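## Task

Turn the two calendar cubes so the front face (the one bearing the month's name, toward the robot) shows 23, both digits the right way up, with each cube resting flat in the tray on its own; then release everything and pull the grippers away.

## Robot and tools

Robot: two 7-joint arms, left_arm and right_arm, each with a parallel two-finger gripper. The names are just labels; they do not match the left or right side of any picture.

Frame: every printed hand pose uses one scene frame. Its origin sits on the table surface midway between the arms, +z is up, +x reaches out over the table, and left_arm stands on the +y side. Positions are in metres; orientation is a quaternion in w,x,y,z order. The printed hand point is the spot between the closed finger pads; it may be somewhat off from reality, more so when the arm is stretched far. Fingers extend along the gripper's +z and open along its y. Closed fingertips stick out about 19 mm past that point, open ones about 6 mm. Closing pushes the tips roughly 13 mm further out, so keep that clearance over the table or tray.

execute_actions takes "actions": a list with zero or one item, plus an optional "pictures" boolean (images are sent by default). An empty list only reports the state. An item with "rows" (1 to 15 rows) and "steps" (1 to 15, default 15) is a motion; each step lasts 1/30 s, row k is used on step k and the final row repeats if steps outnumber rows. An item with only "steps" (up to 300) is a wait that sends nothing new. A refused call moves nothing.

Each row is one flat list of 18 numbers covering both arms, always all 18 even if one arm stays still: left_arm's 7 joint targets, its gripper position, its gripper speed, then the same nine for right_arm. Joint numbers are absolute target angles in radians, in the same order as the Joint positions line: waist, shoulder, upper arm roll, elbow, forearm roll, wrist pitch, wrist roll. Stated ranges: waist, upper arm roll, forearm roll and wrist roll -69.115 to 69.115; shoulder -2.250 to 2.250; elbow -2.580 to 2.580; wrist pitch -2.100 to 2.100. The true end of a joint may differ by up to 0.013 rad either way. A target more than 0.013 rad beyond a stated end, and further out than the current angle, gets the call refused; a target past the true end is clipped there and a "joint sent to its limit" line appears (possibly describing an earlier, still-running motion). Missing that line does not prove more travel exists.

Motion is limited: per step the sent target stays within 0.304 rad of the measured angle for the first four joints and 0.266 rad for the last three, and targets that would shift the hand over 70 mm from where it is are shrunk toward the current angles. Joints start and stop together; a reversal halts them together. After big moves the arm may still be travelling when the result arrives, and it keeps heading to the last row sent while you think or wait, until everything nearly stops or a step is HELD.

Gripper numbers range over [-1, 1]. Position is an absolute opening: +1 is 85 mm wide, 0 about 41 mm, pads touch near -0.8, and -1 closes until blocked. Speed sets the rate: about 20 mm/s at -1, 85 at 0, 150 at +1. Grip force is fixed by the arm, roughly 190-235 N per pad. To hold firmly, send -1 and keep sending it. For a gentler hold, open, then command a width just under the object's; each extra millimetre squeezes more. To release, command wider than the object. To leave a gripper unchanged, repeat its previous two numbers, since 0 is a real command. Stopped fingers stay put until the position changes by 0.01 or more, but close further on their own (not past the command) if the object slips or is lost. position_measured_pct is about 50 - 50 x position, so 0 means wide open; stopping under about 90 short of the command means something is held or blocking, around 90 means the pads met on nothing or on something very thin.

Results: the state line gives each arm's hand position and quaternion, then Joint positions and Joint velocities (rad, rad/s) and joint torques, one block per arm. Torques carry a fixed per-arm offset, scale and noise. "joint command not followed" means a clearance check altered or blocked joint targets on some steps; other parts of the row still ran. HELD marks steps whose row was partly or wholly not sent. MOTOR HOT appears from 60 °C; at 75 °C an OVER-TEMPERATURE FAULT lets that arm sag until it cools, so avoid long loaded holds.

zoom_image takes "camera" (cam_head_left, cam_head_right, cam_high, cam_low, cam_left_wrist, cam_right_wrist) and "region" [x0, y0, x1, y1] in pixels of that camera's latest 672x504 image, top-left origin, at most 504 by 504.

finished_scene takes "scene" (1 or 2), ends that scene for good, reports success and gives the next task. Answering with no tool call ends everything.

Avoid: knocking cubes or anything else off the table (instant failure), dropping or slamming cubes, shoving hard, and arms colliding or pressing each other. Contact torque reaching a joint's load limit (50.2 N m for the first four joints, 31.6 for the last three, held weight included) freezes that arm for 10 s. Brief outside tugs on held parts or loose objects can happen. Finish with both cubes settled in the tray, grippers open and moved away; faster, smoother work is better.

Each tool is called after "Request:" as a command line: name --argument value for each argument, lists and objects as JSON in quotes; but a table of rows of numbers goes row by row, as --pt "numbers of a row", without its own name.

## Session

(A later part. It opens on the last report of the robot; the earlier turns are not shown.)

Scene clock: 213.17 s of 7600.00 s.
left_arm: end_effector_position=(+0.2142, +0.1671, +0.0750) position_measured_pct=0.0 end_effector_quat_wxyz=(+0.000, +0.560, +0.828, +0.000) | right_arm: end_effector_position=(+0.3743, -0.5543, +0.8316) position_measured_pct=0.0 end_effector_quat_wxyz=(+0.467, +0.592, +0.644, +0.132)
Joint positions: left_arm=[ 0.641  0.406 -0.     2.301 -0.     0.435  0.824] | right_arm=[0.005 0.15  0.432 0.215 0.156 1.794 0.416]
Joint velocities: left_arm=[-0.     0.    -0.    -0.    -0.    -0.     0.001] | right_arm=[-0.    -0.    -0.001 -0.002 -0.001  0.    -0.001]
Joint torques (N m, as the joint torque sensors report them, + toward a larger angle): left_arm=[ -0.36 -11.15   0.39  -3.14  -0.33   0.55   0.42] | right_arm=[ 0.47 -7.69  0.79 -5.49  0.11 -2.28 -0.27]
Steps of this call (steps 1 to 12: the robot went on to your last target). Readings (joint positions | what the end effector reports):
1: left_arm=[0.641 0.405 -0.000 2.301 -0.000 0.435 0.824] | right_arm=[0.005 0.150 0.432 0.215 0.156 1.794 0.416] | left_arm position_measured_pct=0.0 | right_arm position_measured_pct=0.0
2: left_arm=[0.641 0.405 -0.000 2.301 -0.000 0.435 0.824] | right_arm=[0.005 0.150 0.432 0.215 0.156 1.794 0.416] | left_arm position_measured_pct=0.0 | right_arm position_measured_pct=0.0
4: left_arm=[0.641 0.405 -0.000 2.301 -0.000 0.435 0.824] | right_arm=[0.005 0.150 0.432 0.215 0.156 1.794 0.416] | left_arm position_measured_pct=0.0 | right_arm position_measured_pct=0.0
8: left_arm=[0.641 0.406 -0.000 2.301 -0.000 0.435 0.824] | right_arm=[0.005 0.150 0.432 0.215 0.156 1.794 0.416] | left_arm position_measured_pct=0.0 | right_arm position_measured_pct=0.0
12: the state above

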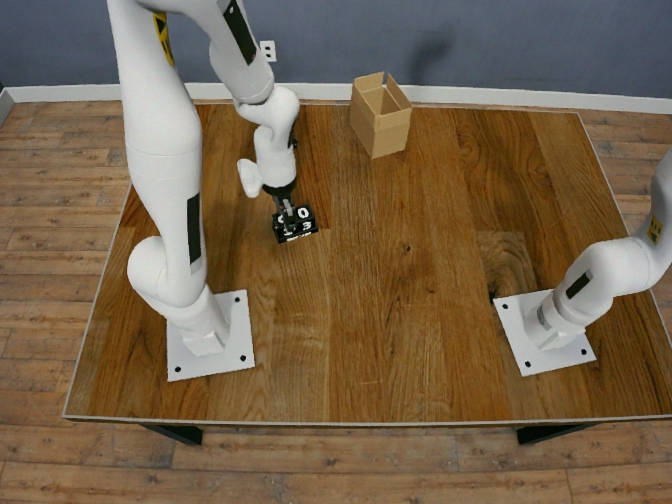

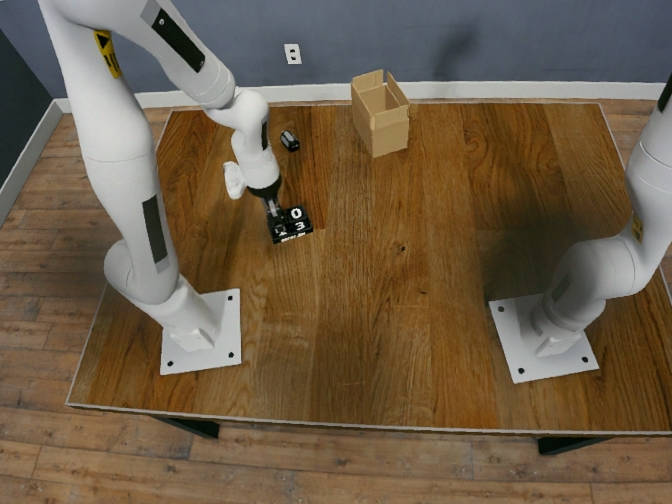

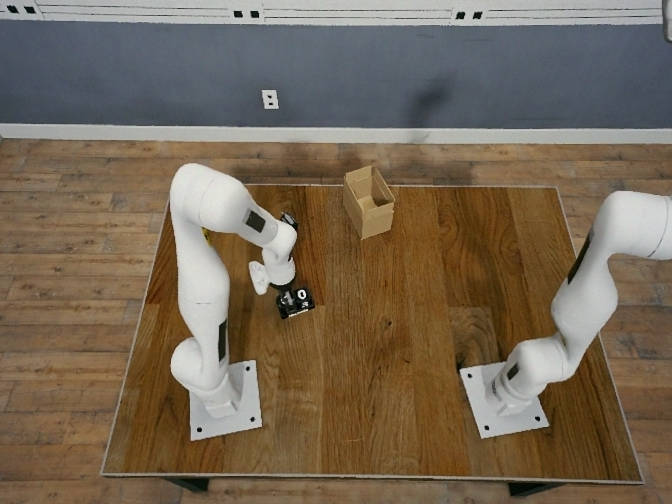

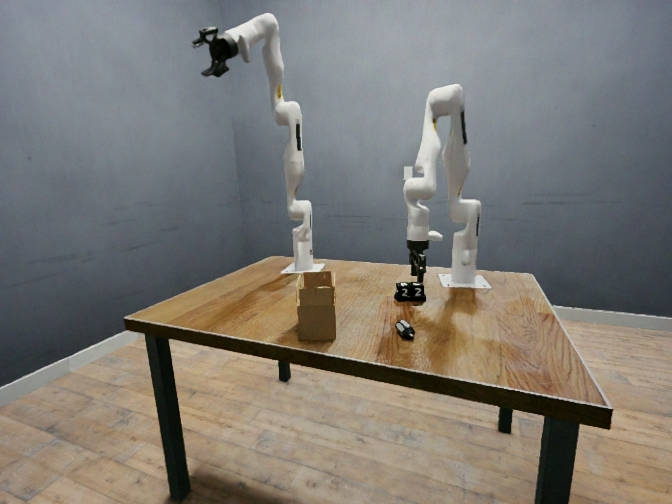

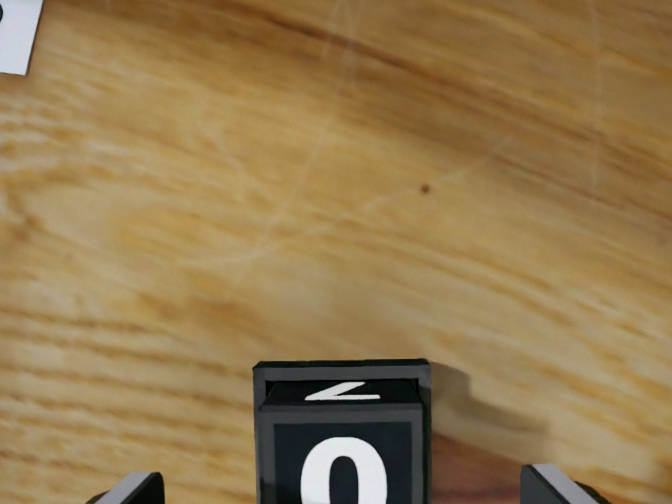

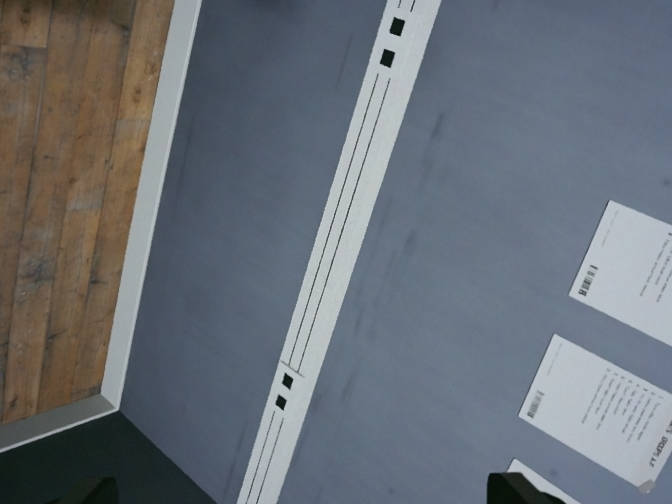

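Request:
execute_actions --actions '[{"rows": [[0.6406, 0.5021, 0.0, 2.3291, 0.0, 0.3104, 0.8236, 1, 0, 0.005, 0.15, 0.432, 0.215, 0.156, 1.794, 0.416, 1, 0]], "steps": 15}]' --pictures false

Request:
execute_actions --actions '[{"steps": 10}]'

Scene clock: 224.90 s of 7600.00 s.
left_arm: end_effector_position=(+0.2145, +0.1670, +0.0433) position_measured_pct=0.0 end_effector_quat_wxyz=(+0.001, +0.560, +0.828, +0.000) | right_arm: end_effector_position=(+0.3743, -0.5543, +0.8316) position_measured_pct=0.0 end_effector_quat_wxyz=(+0.467, +0.592, +0.644, +0.132)
Joint positions: left_arm=[ 0.641  0.501 -0.     2.329  0.     0.31   0.824] | right_arm=[0.005 0.15  0.432 0.215 0.156 1.794 0.416]
Joint velocities: left_arm=[ 0.     0.01  -0.001  0.    -0.    -0.     0.001] | right_arm=[-0.     0.    -0.     0.     0.001 -0.    -0.   ]
Joint torques (N m, as the joint torque sensors report them, + toward a larger angle): left_arm=[ -0.43 -11.71   0.14  -2.43  -0.37   0.09   0.28] | right_arm=[ 0.34 -7.62  0.8  -5.41  0.09 -2.28 -0.24]
Steps of this call (steps 1 to 15: the robot went on to your last target; steps 16 to 90: nothing new was sent; then 8.23 s passed at rest; steps 91 to 105: all 15 steps of this action). Readings (joint positions | what the end effector reports):
91: left_arm=[0.641 0.407 0.000 2.301 -0.000 0.434 0.824] | right_arm=[0.005 0.150 0.432 0.215 0.156 1.794 0.416] | left_arm position_measured_pct=0.0 | right_arm position_measured_pct=0.0
92: left_arm=[0.641 0.414 0.000 2.303 -0.000 0.427 0.824] | right_arm=[0.005 0.150 0.432 0.215 0.156 1.794 0.416] | left_arm position_measured_pct=0.0 | right_arm position_measured_pct=0.0
94: left_arm=[0.641 0.444 0.000 2.310 -0.000 0.393 0.824] | right_arm=[0.005 0.150 0.432 0.215 0.156 1.794 0.416] | left_arm position_measured_pct=0.0 | right_arm position_measured_pct=0.0
98: left_arm=[0.641 0.496 -0.000 2.328 0.000 0.316 0.824] | right_arm=[0.005 0.150 0.432 0.215 0.156 1.794 0.416] | left_arm position_measured_pct=0.0 | right_arm position_measured_pct=0.0
105: the state above

Scene clock: 225.23 s of 7600.00 s.
left_arm: end_effector_position=(+0.2143, +0.1671, +0.0430) position_measured_pct=0.0 end_effector_quat_wxyz=(+0.000, +0.560, +0.828, +0.000) | right_arm: end_effector_position=(+0.3743, -0.5543, +0.8316) position_measured_pct=0.0 end_effector_quat_wxyz=(+0.467, +0.592, +0.644, +0.132)
Joint positions: left_arm=[ 0.641  0.502 -0.     2.329  0.     0.31   0.824] | right_arm=[0.005 0.15  0.432 0.215 0.156 1.794 0.416]
Joint velocities: left_arm=[-0.     0.    -0.001 -0.    -0.001 -0.     0.001] | right_arm=[-0.002 -0.001 -0.001 -0.001 -0.    -0.    -0.001]
Joint torques (N m, as the joint torque sensors report them, + toward a larger angle): left_arm=[ -0.31 -12.21   0.54  -2.61  -0.35   0.23   0.34] | right_arm=[ 0.53 -7.72  0.79 -5.46  0.14 -2.32 -0.25]
Steps of this call (steps 1 to 10: the robot went on to your last target). Readings (joint positions | what the end effector reports):
1: left_arm=[0.641 0.501 -0.000 2.329 0.000 0.310 0.824] | right_arm=[0.005 0.150 0.432 0.215 0.156 1.794 0.416] | left_arm position_measured_pct=0.0 | right_arm position_measured_pct=0.0
2: left_arm=[0.641 0.502 -0.000 2.329 0.000 0.310 0.824] | right_arm=[0.005 0.150 0.432 0.215 0.156 1.794 0.416] | left_arm position_measured_pct=0.0 | right_arm position_measured_pct=0.0
4: left_arm=[0.641 0.502 -0.000 2.329 0.000 0.310 0.824] | right_arm=[0.005 0.150 0.432 0.215 0.156 1.794 0.416] | left_arm position_measured_pct=0.0 | right_arm position_measured_pct=0.0
8: left_arm=[0.641 0.502 0.000 2.329 0.000 0.310 0.824] | right_arm=[0.005 0.150 0.432 0.215 0.156 1.794 0.416] | left_arm position_measured_pct=0.0 | right_arm position_measured_pct=0.0
10: the state above

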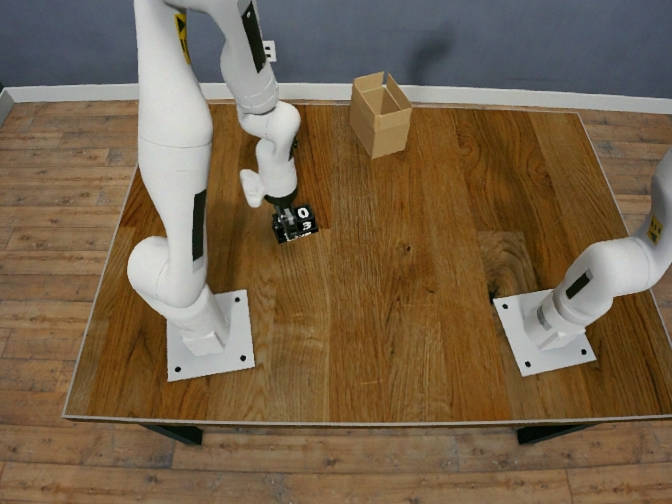

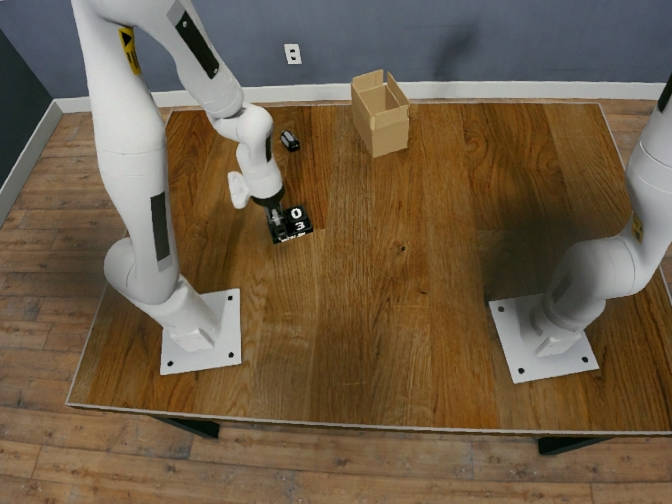

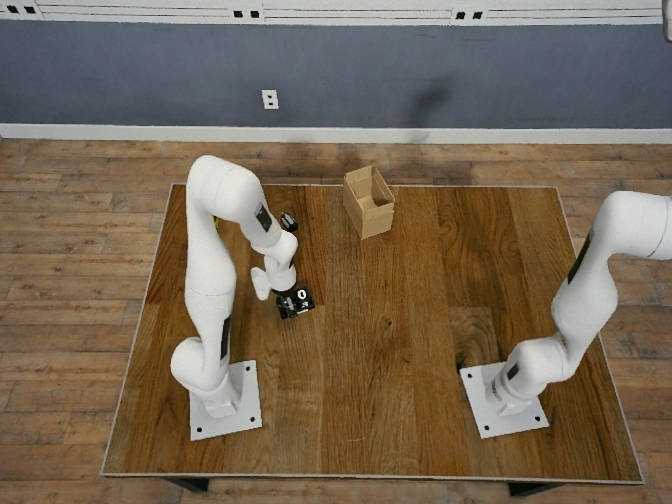

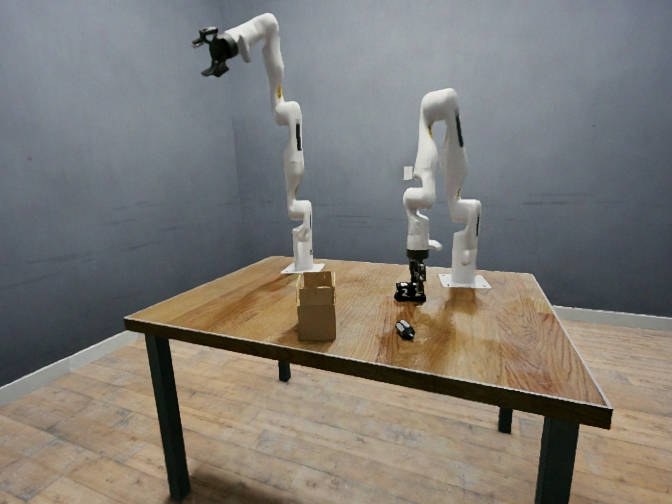

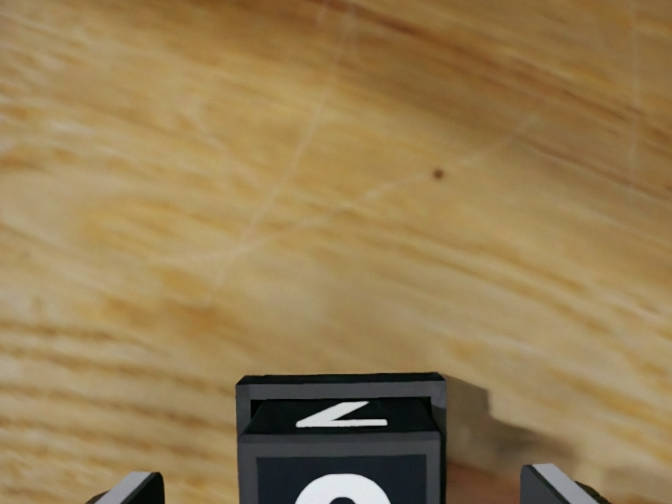

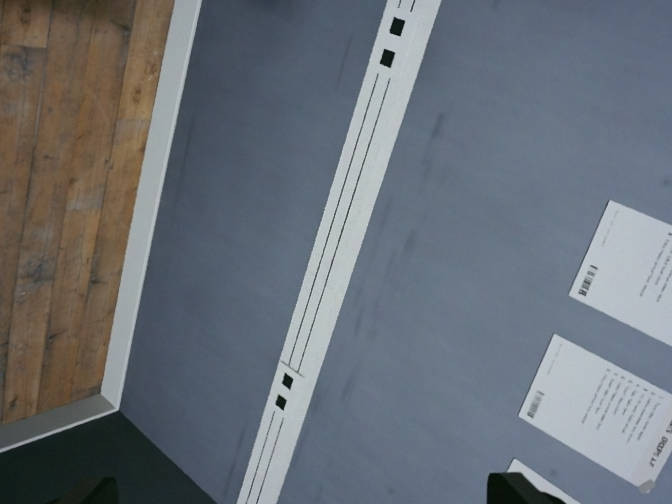

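Request:
zoom_image --camera "cam_low" --region '[375, 240, 450, 310]'

Region (375, 240, 450, 310) of cam_low's 672x504 image, scaled by 6.720, with more detail than that image has; it fills the top 470 rows of this view, and the rest is white.

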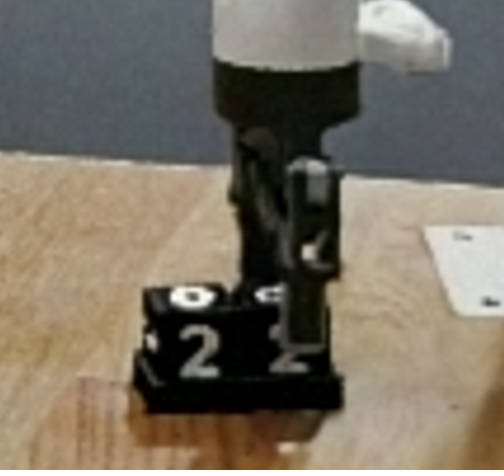

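Request:
execute_actions --actions '[{"rows": [[0.6406, 0.5021, 0.0, 2.3291, 0.0, 0.3104, 0.8236, -1, -0.3, 0.005, 0.15, 0.432, 0.215, 0.156, 1.794, 0.416, 1, 0]], "steps": 15}]' --pictures false

Request:
execute_actions --actions '[{"steps": 15}]'

Scene clock: 230.40 s of 7600.00 s.
left_arm: end_effector_position=(+0.2142, +0.1671, +0.0430) position_measured_pct=28.6 end_effector_quat_wxyz=(-0.000, +0.560, +0.828, -0.000) | right_arm: end_effector_position=(+0.3743, -0.5543, +0.8316) position_measured_pct=0.0 end_effector_quat_wxyz=(+0.467, +0.592, +0.644, +0.132)
Joint positions: left_arm=[0.641 0.502 0.    2.329 0.    0.31  0.824] | right_arm=[0.005 0.15  0.432 0.215 0.156 1.794 0.416]
Joint velocities: left_arm=[-0.    -0.     0.    -0.     0.001 -0.     0.001] | right_arm=[-0.001  0.    -0.     0.001 -0.001 -0.    -0.   ]
Joint torques (N m, as the joint torque sensors report them, + toward a larger angle): left_arm=[ -0.45 -12.05   0.77  -2.34  -0.75   0.2    0.23] | right_arm=[ 0.34 -7.68  0.77 -5.46  0.1  -2.33 -0.23]
Steps of this call (steps 1 to 15: the robot went on to your last target; steps 16 to 90: nothing new was sent; then 1.67 s passed at rest; steps 91 to 105: all 15 steps of this action). Readings (joint positions | what the end effector reports):
91: left_arm=[0.641 0.502 0.000 2.329 -0.000 0.310 0.824] | right_arm=[0.005 0.150 0.432 0.215 0.156 1.794 0.416] | left_arm position_measured_pct=0.0 | right_arm position_measured_pct=0.0
92: left_arm=[0.641 0.502 0.000 2.329 -0.000 0.310 0.824] | right_arm=[0.005 0.150 0.432 0.215 0.156 1.794 0.416] | left_arm position_measured_pct=0.4 | right_arm position_measured_pct=0.0
94: left_arm=[0.641 0.502 0.000 2.329 0.000 0.310 0.824] | right_arm=[0.005 0.150 0.432 0.215 0.156 1.794 0.416] | left_arm position_measured_pct=3.6 | right_arm position_measured_pct=0.0
98: left_arm=[0.641 0.502 0.000 2.329 -0.000 0.310 0.824] | right_arm=[0.005 0.150 0.432 0.215 0.156 1.794 0.416] | left_arm position_measured_pct=12.3 | right_arm position_measured_pct=0.0
105: the state above

Scene clock: 230.90 s of 7600.00 s.
left_arm: end_effector_position=(+0.2143, +0.1671, +0.0436) position_measured_pct=49.2 end_effector_quat_wxyz=(+0.000, +0.560, +0.828, +0.000) | right_arm: end_effector_position=(+0.3743, -0.5543, +0.8316) position_measured_pct=0.0 end_effector_quat_wxyz=(+0.467, +0.592, +0.644, +0.132)
Joint positions: left_arm=[ 0.641  0.5    0.     2.329 -0.     0.311  0.824] | right_arm=[0.005 0.15  0.432 0.215 0.156 1.794 0.416]
Joint velocities: left_arm=[ 0.     0.     0.001 -0.     0.    -0.    -0.001] | right_arm=[ 0.001  0.001 -0.001 -0.001  0.     0.     0.001]
Joint torques (N m, as the joint torque sensors report them, + toward a larger angle): left_arm=[ -0.51 -10.15   0.39  -2.67  -0.48  -0.51   0.26] | right_arm=[ 0.33 -7.64  0.73 -5.52  0.06 -2.28 -0.25]
Steps of this call (steps 1 to 15: the robot went on to your last target). Readings (joint positions | what the end effector reports):
1: left_arm=[0.641 0.502 0.000 2.329 -0.000 0.310 0.824] | right_arm=[0.005 0.150 0.432 0.215 0.156 1.794 0.416] | left_arm position_measured_pct=30.6 | right_arm position_measured_pct=0.0
2: left_arm=[0.641 0.502 0.000 2.329 -0.000 0.310 0.824] | right_arm=[0.005 0.150 0.432 0.215 0.156 1.794 0.416] | left_arm position_measured_pct=32.9 | right_arm position_measured_pct=0.0
4: left_arm=[0.641 0.502 0.000 2.329 0.000 0.310 0.824] | right_arm=[0.005 0.150 0.432 0.215 0.156 1.794 0.416] | left_arm position_measured_pct=37.7 | right_arm position_measured_pct=0.0
8: left_arm=[0.641 0.501 0.000 2.329 -0.000 0.311 0.824] | right_arm=[0.005 0.150 0.432 0.215 0.156 1.794 0.416] | left_arm position_measured_pct=46.4 | right_arm position_measured_pct=0.0
15: the state above
All arms were judged still, so your last target was given up. Only a new action makes them travel on or press farther. Fingers that are still opening or closing keep moving.

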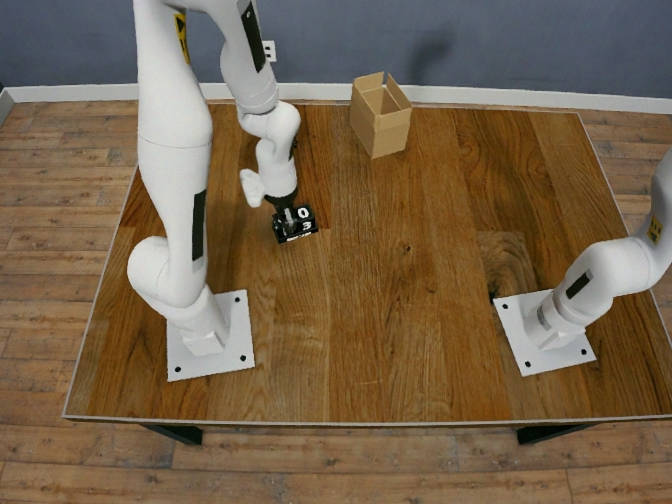

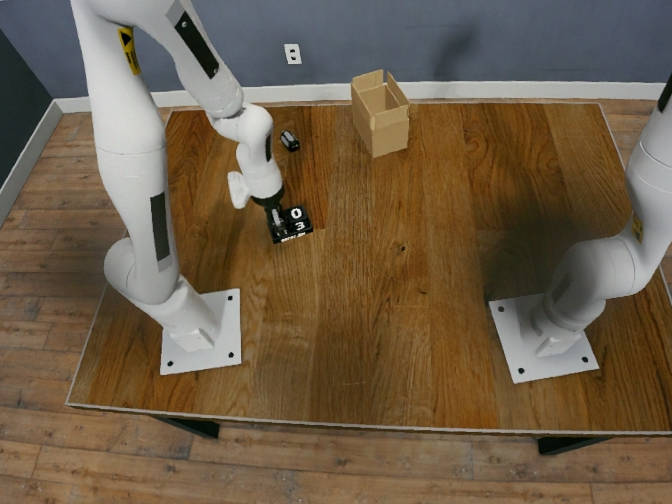

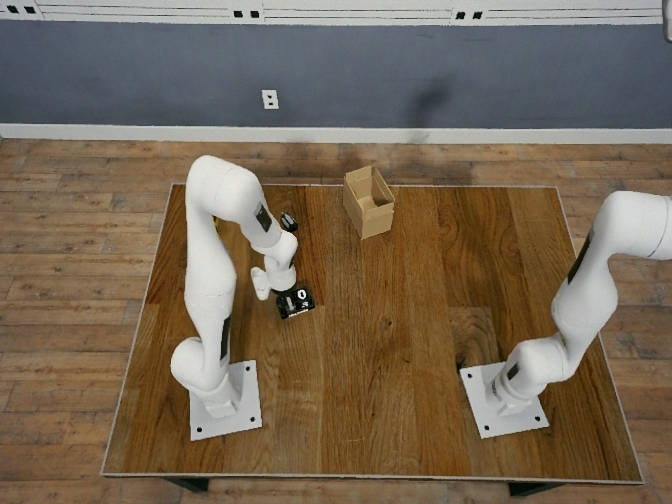

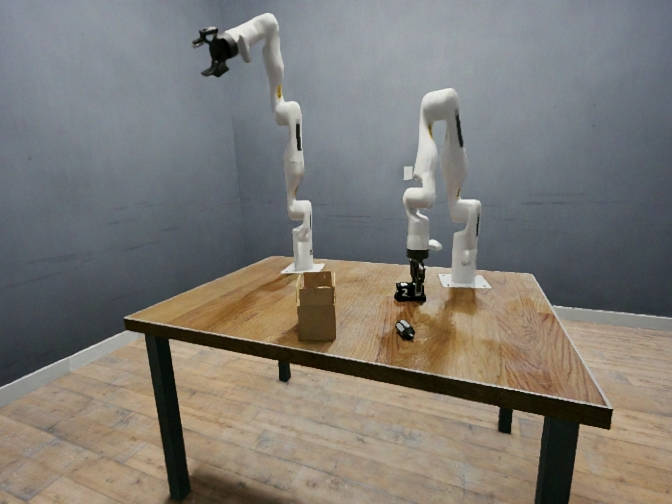

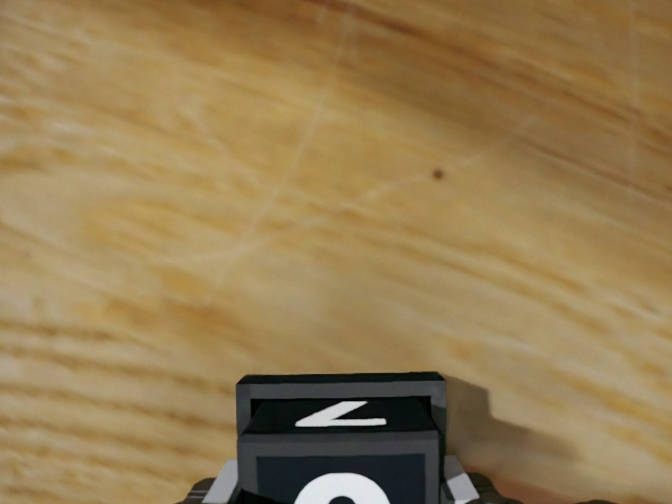

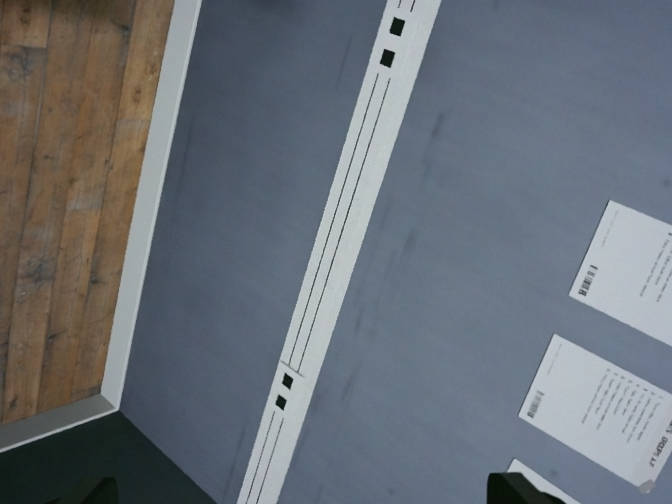

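Request:
execute_actions --actions '[{"rows": [[0.6406,0.4991,0,2.3284,0,0.3141,0.8236,-1,-0.3,0.005,0.15,0.432,0.215,0.156,1.794,0.416,1,0],[0.6406,0.4971,0,2.3279,0,0.3166,0.8236,-1,-0.3,0.005,0.15,0.432,0.215,0.156,1.794,0.416,1,0],[0.6406,0.4941,0,2.3272,0,0.3203,0.8236,-1,-0.3,0.005,0.15,0.432,0.215,0.156,1.794,0.416,1,0],[0.6406,0.4902,0,2.3262,0,0.3252,0.8236,-1,-0.3,0.005,0.15,0.432,0.215,0.156,1.794,0.416,1,0],[0.6406,0.4852,0,2.3250,0,0.3314,0.8236,-1,-0.3,0.005,0.15,0.432,0.215,0.156,1.794,0.416,1,0],[0.6406,0.4793,0,2.3235,0,0.3388,0.8236,-1,-0.3,0.005,0.15,0.432,0.215,0.156,1.794,0.416,1,0],[0.6406,0.4724,0,2.3217,0,0.3475,0.8236,-1,-0.3,0.005,0.15,0.432,0.215,0.156,1.794,0.416,1,0],[0.6406,0.4646,0,2.3196,0,0.3574,0.8236,-1,-0.3,0.005,0.15,0.432,0.215,0.156,1.794,0.416,1,0],[0.6406,0.4569,0,2.3174,0,0.3673,0.8236,-1,-0.3,0.005,0.15,0.432,0.215,0.156,1.794,0.416,1,0],[0.6406,0.4482,0,2.3149,0,0.3785,0.8236,-1,-0.3,0.005,0.15,0.432,0.215,0.156,1.794,0.416,1,0],[0.6406,0.4396,0,2.3122,0,0.3897,0.8236,-1,-0.3,0.005,0.15,0.432,0.215,0.156,1.794,0.416,1,0],[0.6406,0.4311,0,2.3096,0,0.4010,0.8236,-1,-0.3,0.005,0.15,0.432,0.215,0.156,1.794,0.416,1,0],[0.6406,0.4226,0,2.3068,0,0.4123,0.8236,-1,-0.3,0.005,0.15,0.432,0.215,0.156,1.794,0.416,1,0],[0.6406,0.4141,0,2.3039,0,0.4236,0.8236,-1,-0.3,0.005,0.15,0.432,0.215,0.156,1.794,0.416,1,0],[0.6406,0.4057,0,2.3010,0,0.4349,0.8236,-1,-0.3,0.005,0.15,0.432,0.215,0.156,1.794,0.416,1,0]], "steps": 15}]' --pictures false

Request:
execute_actions --actions '[{"rows": [[0.6406,0.3228,0,2.2661,0,0.5528,0.8236,-1,-0.3,0.005,0.15,0.432,0.215,0.156,1.794,0.416,1,0]], "steps": 15}]'

Scene clock: 262.13 s of 7600.00 s.
left_arm: end_effector_position=(+0.2144, +0.1670, +0.0703) position_measured_pct=49.2 end_effector_quat_wxyz=(+0.000, +0.560, +0.828, +0.000) | right_arm: end_effector_position=(+0.3743, -0.5543, +0.8316) position_measured_pct=0.0 end_effector_quat_wxyz=(+0.467, +0.592, +0.644, +0.132)
Joint positions: left_arm=[ 0.641  0.419 -0.     2.306  0.     0.416  0.824] | right_arm=[0.005 0.15  0.432 0.215 0.156 1.794 0.416]
Joint velocities: left_arm=[ 0.    -0.249 -0.001 -0.085  0.     0.336  0.001] | right_arm=[ 0.    -0.001 -0.    -0.001 -0.     0.    -0.   ]
Joint torques (N m, as the joint torque sensors report them, + toward a larger angle): left_arm=[ -0.42 -11.93   0.92  -3.77  -0.27   0.01   0.43] | right_arm=[ 0.48 -7.65  0.72 -5.38  0.12 -2.26 -0.25]
Steps of this call (steps 1 to 90: nothing new was sent; then 27.73 s passed at rest; steps 91 to 105: all 15 steps of this action). Readings (joint positions | what the end effector reports):
91: left_arm=[0.641 0.499 0.000 2.329 -0.000 0.312 0.824] | right_arm=[0.005 0.150 0.432 0.215 0.156 1.794 0.416] | left_arm position_measured_pct=49.2 | right_arm position_measured_pct=0.0
92: left_arm=[0.641 0.497 0.000 2.329 -0.000 0.314 0.824] | right_arm=[0.005 0.150 0.432 0.215 0.156 1.794 0.416] | left_arm position_measured_pct=49.2 | right_arm position_measured_pct=0.0
94: left_arm=[0.641 0.493 -0.000 2.327 0.000 0.320 0.824] | right_arm=[0.005 0.150 0.432 0.215 0.156 1.794 0.416] | left_arm position_measured_pct=49.2 | right_arm position_measured_pct=0.0
98: left_arm=[0.641 0.474 -0.000 2.322 0.000 0.344 0.824] | right_arm=[0.005 0.150 0.432 0.215 0.156 1.794 0.416] | left_arm position_measured_pct=49.2 | right_arm position_measured_pct=0.0
105: the state above

Scene clock: 262.63 s of 7600.00 s.
left_arm: end_effector_position=(+0.2141, +0.1672, +0.1048) position_measured_pct=49.2 end_effector_quat_wxyz=(-0.000, +0.560, +0.828, -0.000) | right_arm: end_effector_position=(+0.3743, -0.5543, +0.8316) position_measured_pct=0.0 end_effector_quat_wxyz=(+0.467, +0.592, +0.644, +0.132)
Joint positions: left_arm=[0.641 0.324 0.    2.266 0.    0.553 0.824] | right_arm=[0.005 0.15  0.432 0.215 0.156 1.794 0.416]
Joint velocities: left_arm=[-0.    -0.007 -0.002 -0.     0.     0.    -0.001] | right_arm=[-0.001 -0.    -0.     0.001 -0.001 -0.    -0.001]
Joint torques (N m, as the joint torque sensors report them, + toward a larger angle): left_arm=[ -0.84 -10.58   0.56  -4.24  -0.34   0.25   0.24] | right_arm=[ 0.48 -7.71  0.69 -5.45  0.04 -2.28 -0.3 ]
Steps of this call (steps 1 to 15: all 15 steps of this action). Readings (joint positions | what the end effector reports):
1: left_arm=[0.641 0.410 -0.000 2.303 0.000 0.428 0.824] | right_arm=[0.005 0.150 0.432 0.215 0.156 1.794 0.416] | left_arm position_measured_pct=49.2 | right_arm position_measured_pct=0.0
2: left_arm=[0.641 0.394 -0.000 2.298 0.000 0.447 0.824] | right_arm=[0.005 0.150 0.432 0.215 0.156 1.794 0.416] | left_arm position_measured_pct=49.2 | right_arm position_measured_pct=0.0
4: left_arm=[0.641 0.354 -0.000 2.281 -0.000 0.502 0.824] | right_arm=[0.005 0.150 0.432 0.215 0.156 1.794 0.416] | left_arm position_measured_pct=49.2 | right_arm position_measured_pct=0.0
8: left_arm=[0.641 0.328 0.000 2.267 0.000 0.552 0.824] | right_arm=[0.005 0.150 0.432 0.215 0.156 1.794 0.416] | left_arm position_measured_pct=49.2 | right_arm position_measured_pct=0.0
15: the state above

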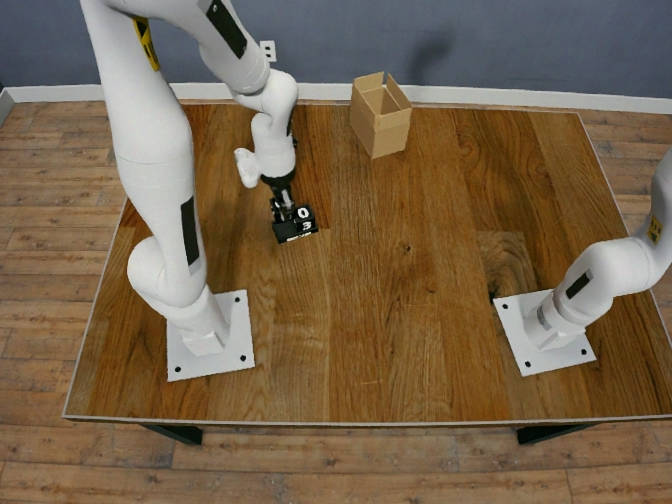

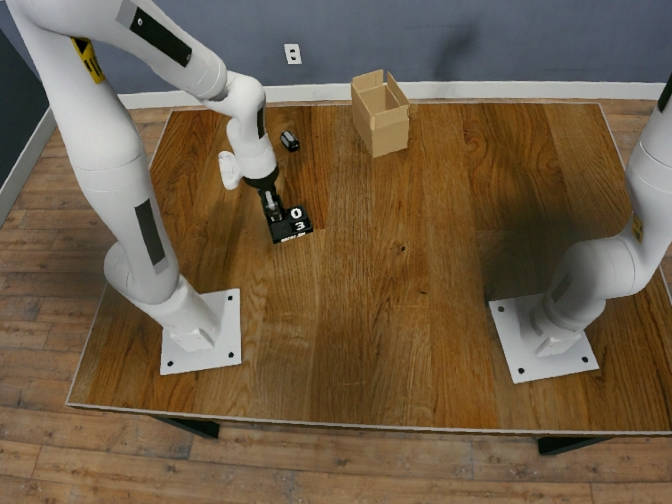

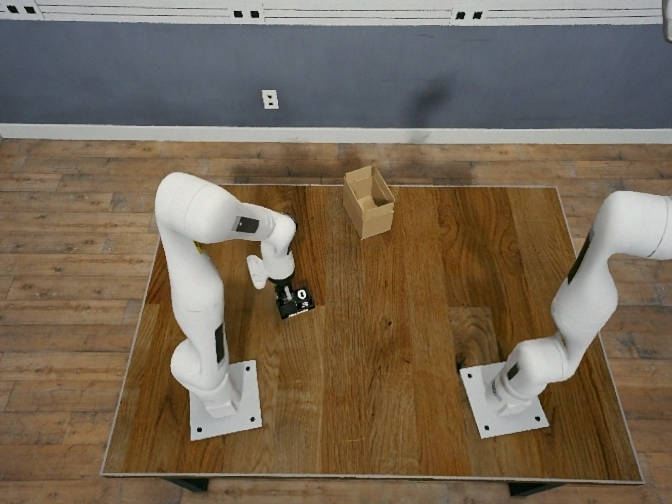

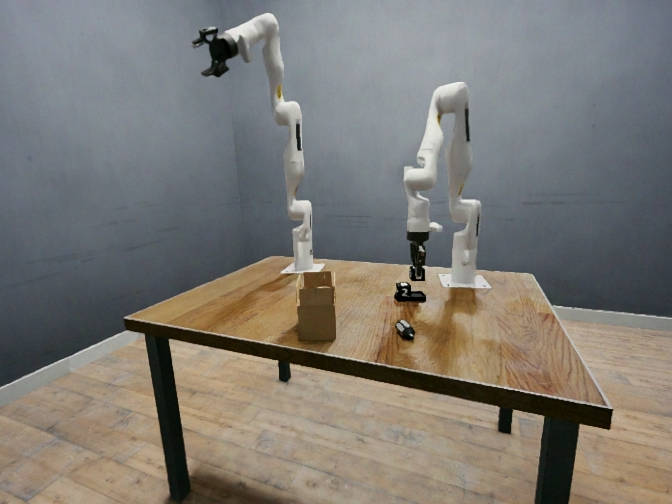

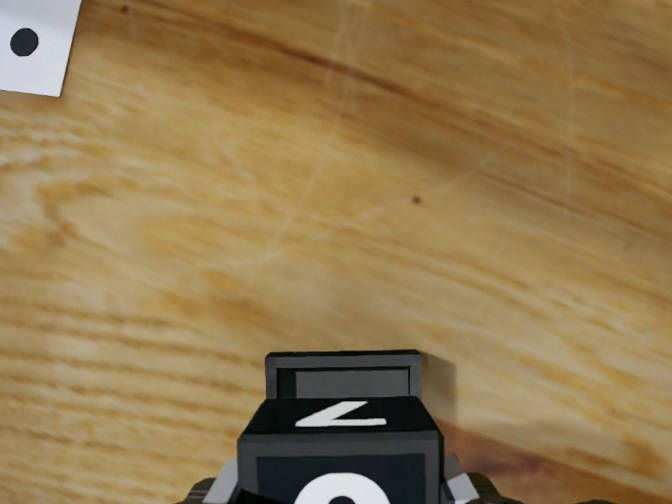

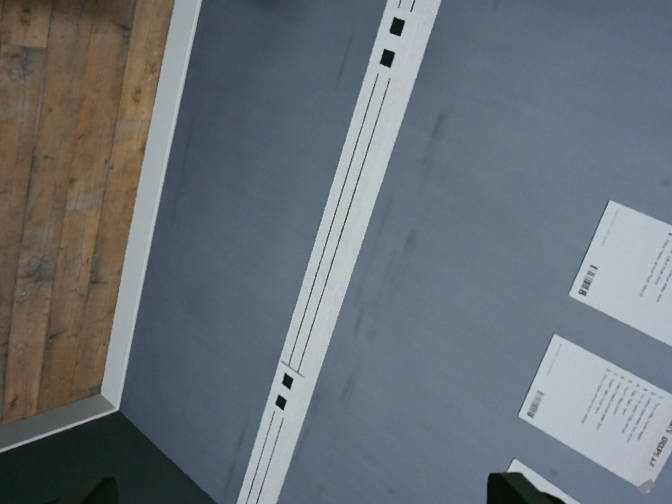

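Request:
execute_actions --actions '[{"rows": [[0.6406,0.3228,0,2.2661,0,0.5528,-2.318,-1,-0.3,0.005,0.15,0.432,0.215,0.156,1.794,0.416,1,0]], "steps": 15}]' --pictures false

Request:
execute_actions --actions '[{"steps": 75}]'

Scene clock: 267.33 s of 7600.00 s.
left_arm: end_effector_position=(+0.2142, +0.1671, +0.1050) position_measured_pct=49.2 end_effector_quat_wxyz=(-0.000, +0.750, +0.662, -0.000) | right_arm: end_effector_position=(+0.3743, -0.5543, +0.8316) position_measured_pct=0.0 end_effector_quat_wxyz=(+0.467, +0.592, +0.644, +0.132)
Joint positions: left_arm=[ 0.641  0.323 -0.     2.266 -0.     0.553  0.318] | right_arm=[0.005 0.15  0.432 0.215 0.156 1.794 0.416]
Joint velocities: left_arm=[-0.    -0.     0.001  0.001  0.001  0.    -1.217] | right_arm=[-0.     0.001  0.    -0.001  0.001 -0.     0.002]
Joint torques (N m, as the joint torque sensors report them, + toward a larger angle): left_arm=[ -0.7  -11.12   0.76  -4.32  -0.54   0.13   0.31] | right_arm=[ 0.46 -7.6   0.68 -5.5   0.1  -2.35 -0.27]
Steps of this call (steps 1 to 15: the robot went on to your last target; steps 16 to 90: nothing new was sent; then 1.20 s passed at rest; steps 91 to 105: all 15 steps of this action). Readings (joint positions | what the end effector reports):
91: left_arm=[0.641 0.323 -0.000 2.266 0.000 0.553 0.822] | right_arm=[0.005 0.150 0.432 0.215 0.156 1.794 0.416] | left_arm position_measured_pct=49.2 | right_arm position_measured_pct=0.0
92: left_arm=[0.641 0.323 -0.000 2.266 0.000 0.553 0.813] | right_arm=[0.005 0.150 0.432 0.215 0.156 1.794 0.416] | left_arm position_measured_pct=49.2 | right_arm position_measured_pct=0.0
94: left_arm=[0.641 0.323 -0.000 2.266 0.000 0.553 0.762] | right_arm=[0.005 0.150 0.432 0.215 0.156 1.794 0.416] | left_arm position_measured_pct=49.2 | right_arm position_measured_pct=0.0
98: left_arm=[0.641 0.323 -0.000 2.266 -0.000 0.553 0.602] | right_arm=[0.005 0.150 0.432 0.215 0.156 1.794 0.416] | left_arm position_measured_pct=49.2 | right_arm position_measured_pct=0.0
105: the state above

Scene clock: 269.83 s of 7600.00 s.
left_arm: end_effector_position=(+0.2142, +0.1671, +0.1050) position_measured_pct=49.2 end_effector_quat_wxyz=(+0.000, +0.828, -0.560, -0.000) | right_arm: end_effector_position=(+0.3743, -0.5543, +0.8316) position_measured_pct=0.0 end_effector_quat_wxyz=(+0.467, +0.592, +0.644, +0.132)
Joint positions: left_arm=[ 0.641  0.323 -0.     2.266 -0.     0.553 -2.318] | right_arm=[0.005 0.15  0.432 0.215 0.156 1.794 0.416]
Joint velocities: left_arm=[ 0.     0.001  0.001 -0.    -0.001 -0.    -0.   ] | right_arm=[ 0.    -0.001 -0.     0.     0.001 -0.     0.001]
Joint torques (N m, as the joint torque sensors report them, + toward a larger angle): left_arm=[ -0.48 -10.53   0.37  -4.5   -0.2    0.38   0.4 ] | right_arm=[ 0.37 -7.68  0.68 -5.54  0.03 -2.2  -0.2 ]
Steps of this call (steps 1 to 75: the robot went on to your last target). Readings (joint positions | what the end effector reports):
1: left_arm=[0.641 0.323 -0.000 2.266 -0.000 0.553 0.277] | right_arm=[0.005 0.150 0.432 0.215 0.156 1.794 0.416] | left_arm position_measured_pct=49.2 | right_arm position_measured_pct=0.0
2: left_arm=[0.641 0.323 -0.000 2.266 -0.000 0.553 0.237] | right_arm=[0.005 0.150 0.432 0.215 0.156 1.794 0.416] | left_arm position_measured_pct=49.2 | right_arm position_measured_pct=0.0
4: left_arm=[0.641 0.323 -0.000 2.266 -0.000 0.553 0.155] | right_arm=[0.005 0.150 0.432 0.215 0.156 1.794 0.416] | left_arm position_measured_pct=49.2 | right_arm position_measured_pct=0.0
8: left_arm=[0.641 0.323 -0.000 2.266 -0.000 0.553 -0.007] | right_arm=[0.005 0.150 0.432 0.215 0.156 1.794 0.416] | left_arm position_measured_pct=49.2 | right_arm position_measured_pct=0.0
75: the state above

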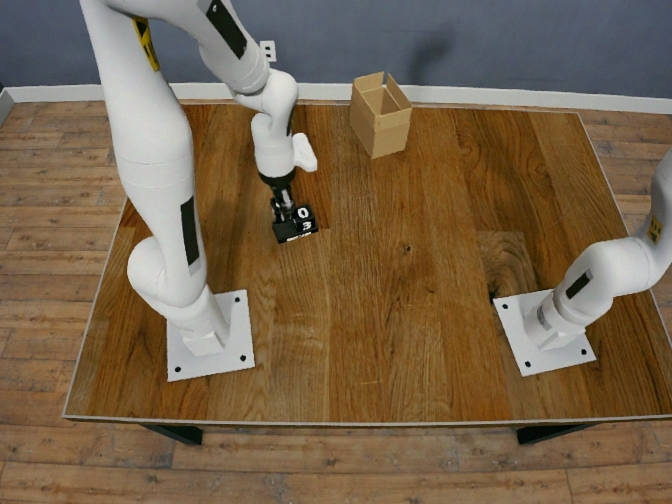

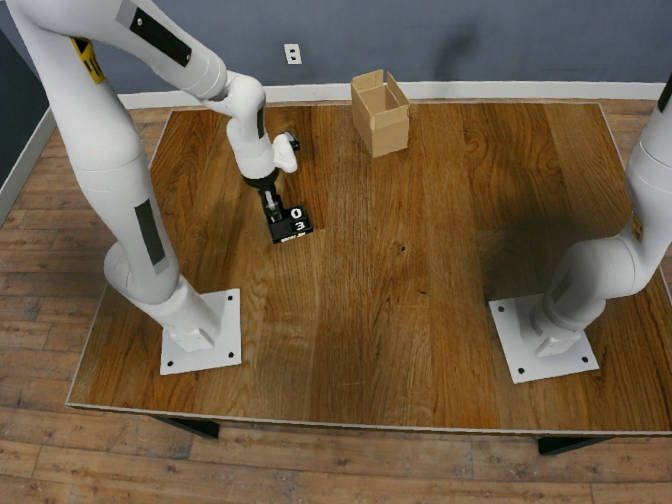

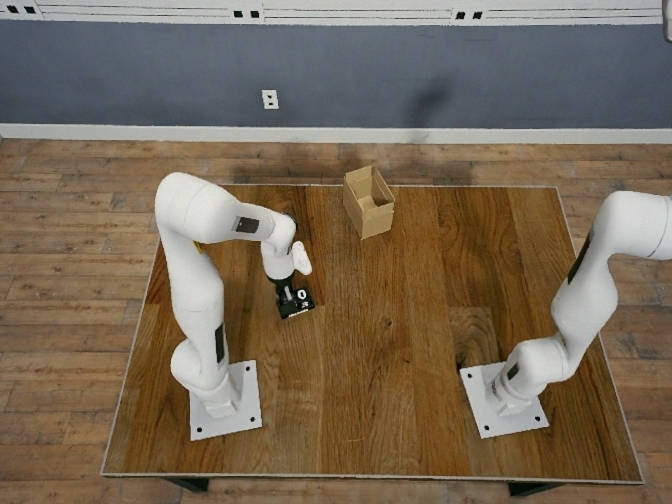

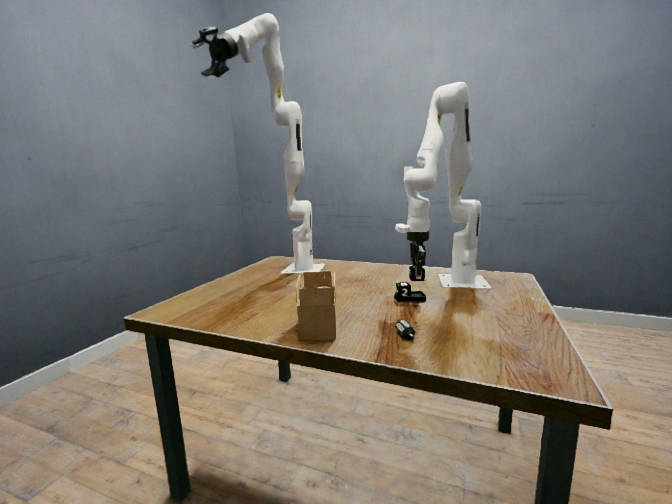

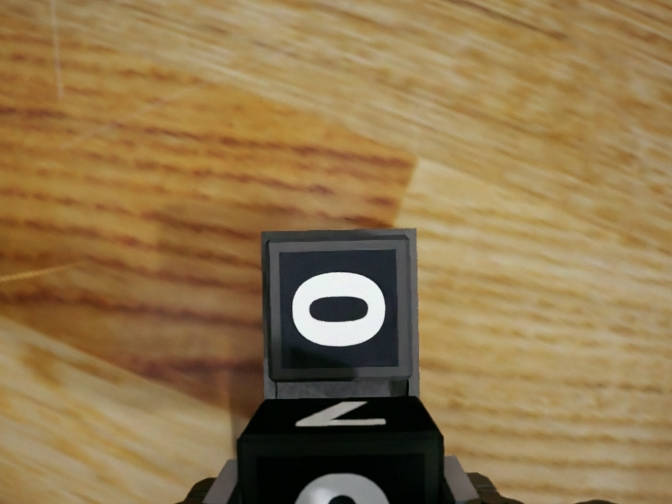

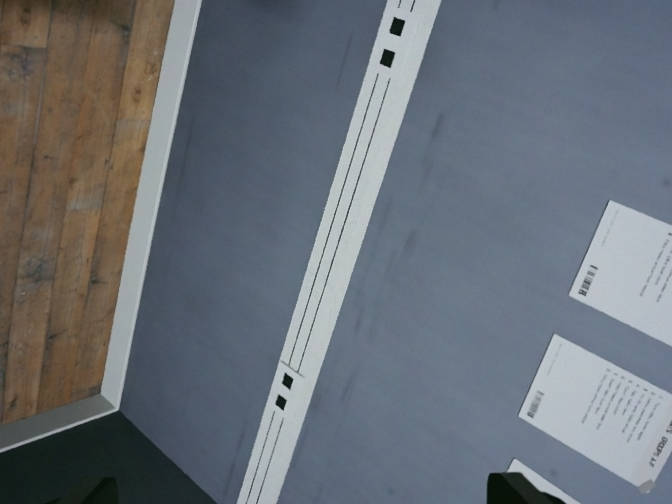

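Request:
zoom_image --camera "cam_left_wrist" --region '[220, 210, 470, 460]'

Region (220, 210, 470, 460) of cam_left_wrist's 672x504 image, scaled by 2.016.

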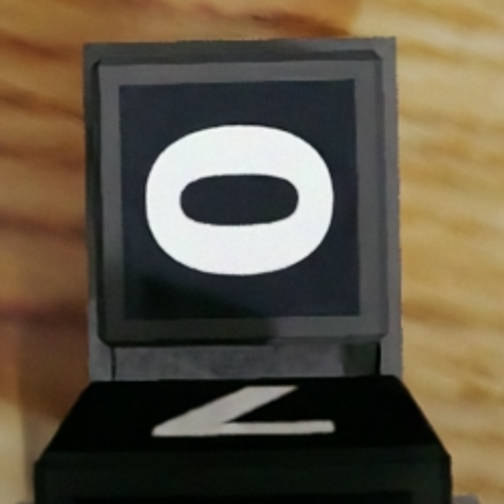

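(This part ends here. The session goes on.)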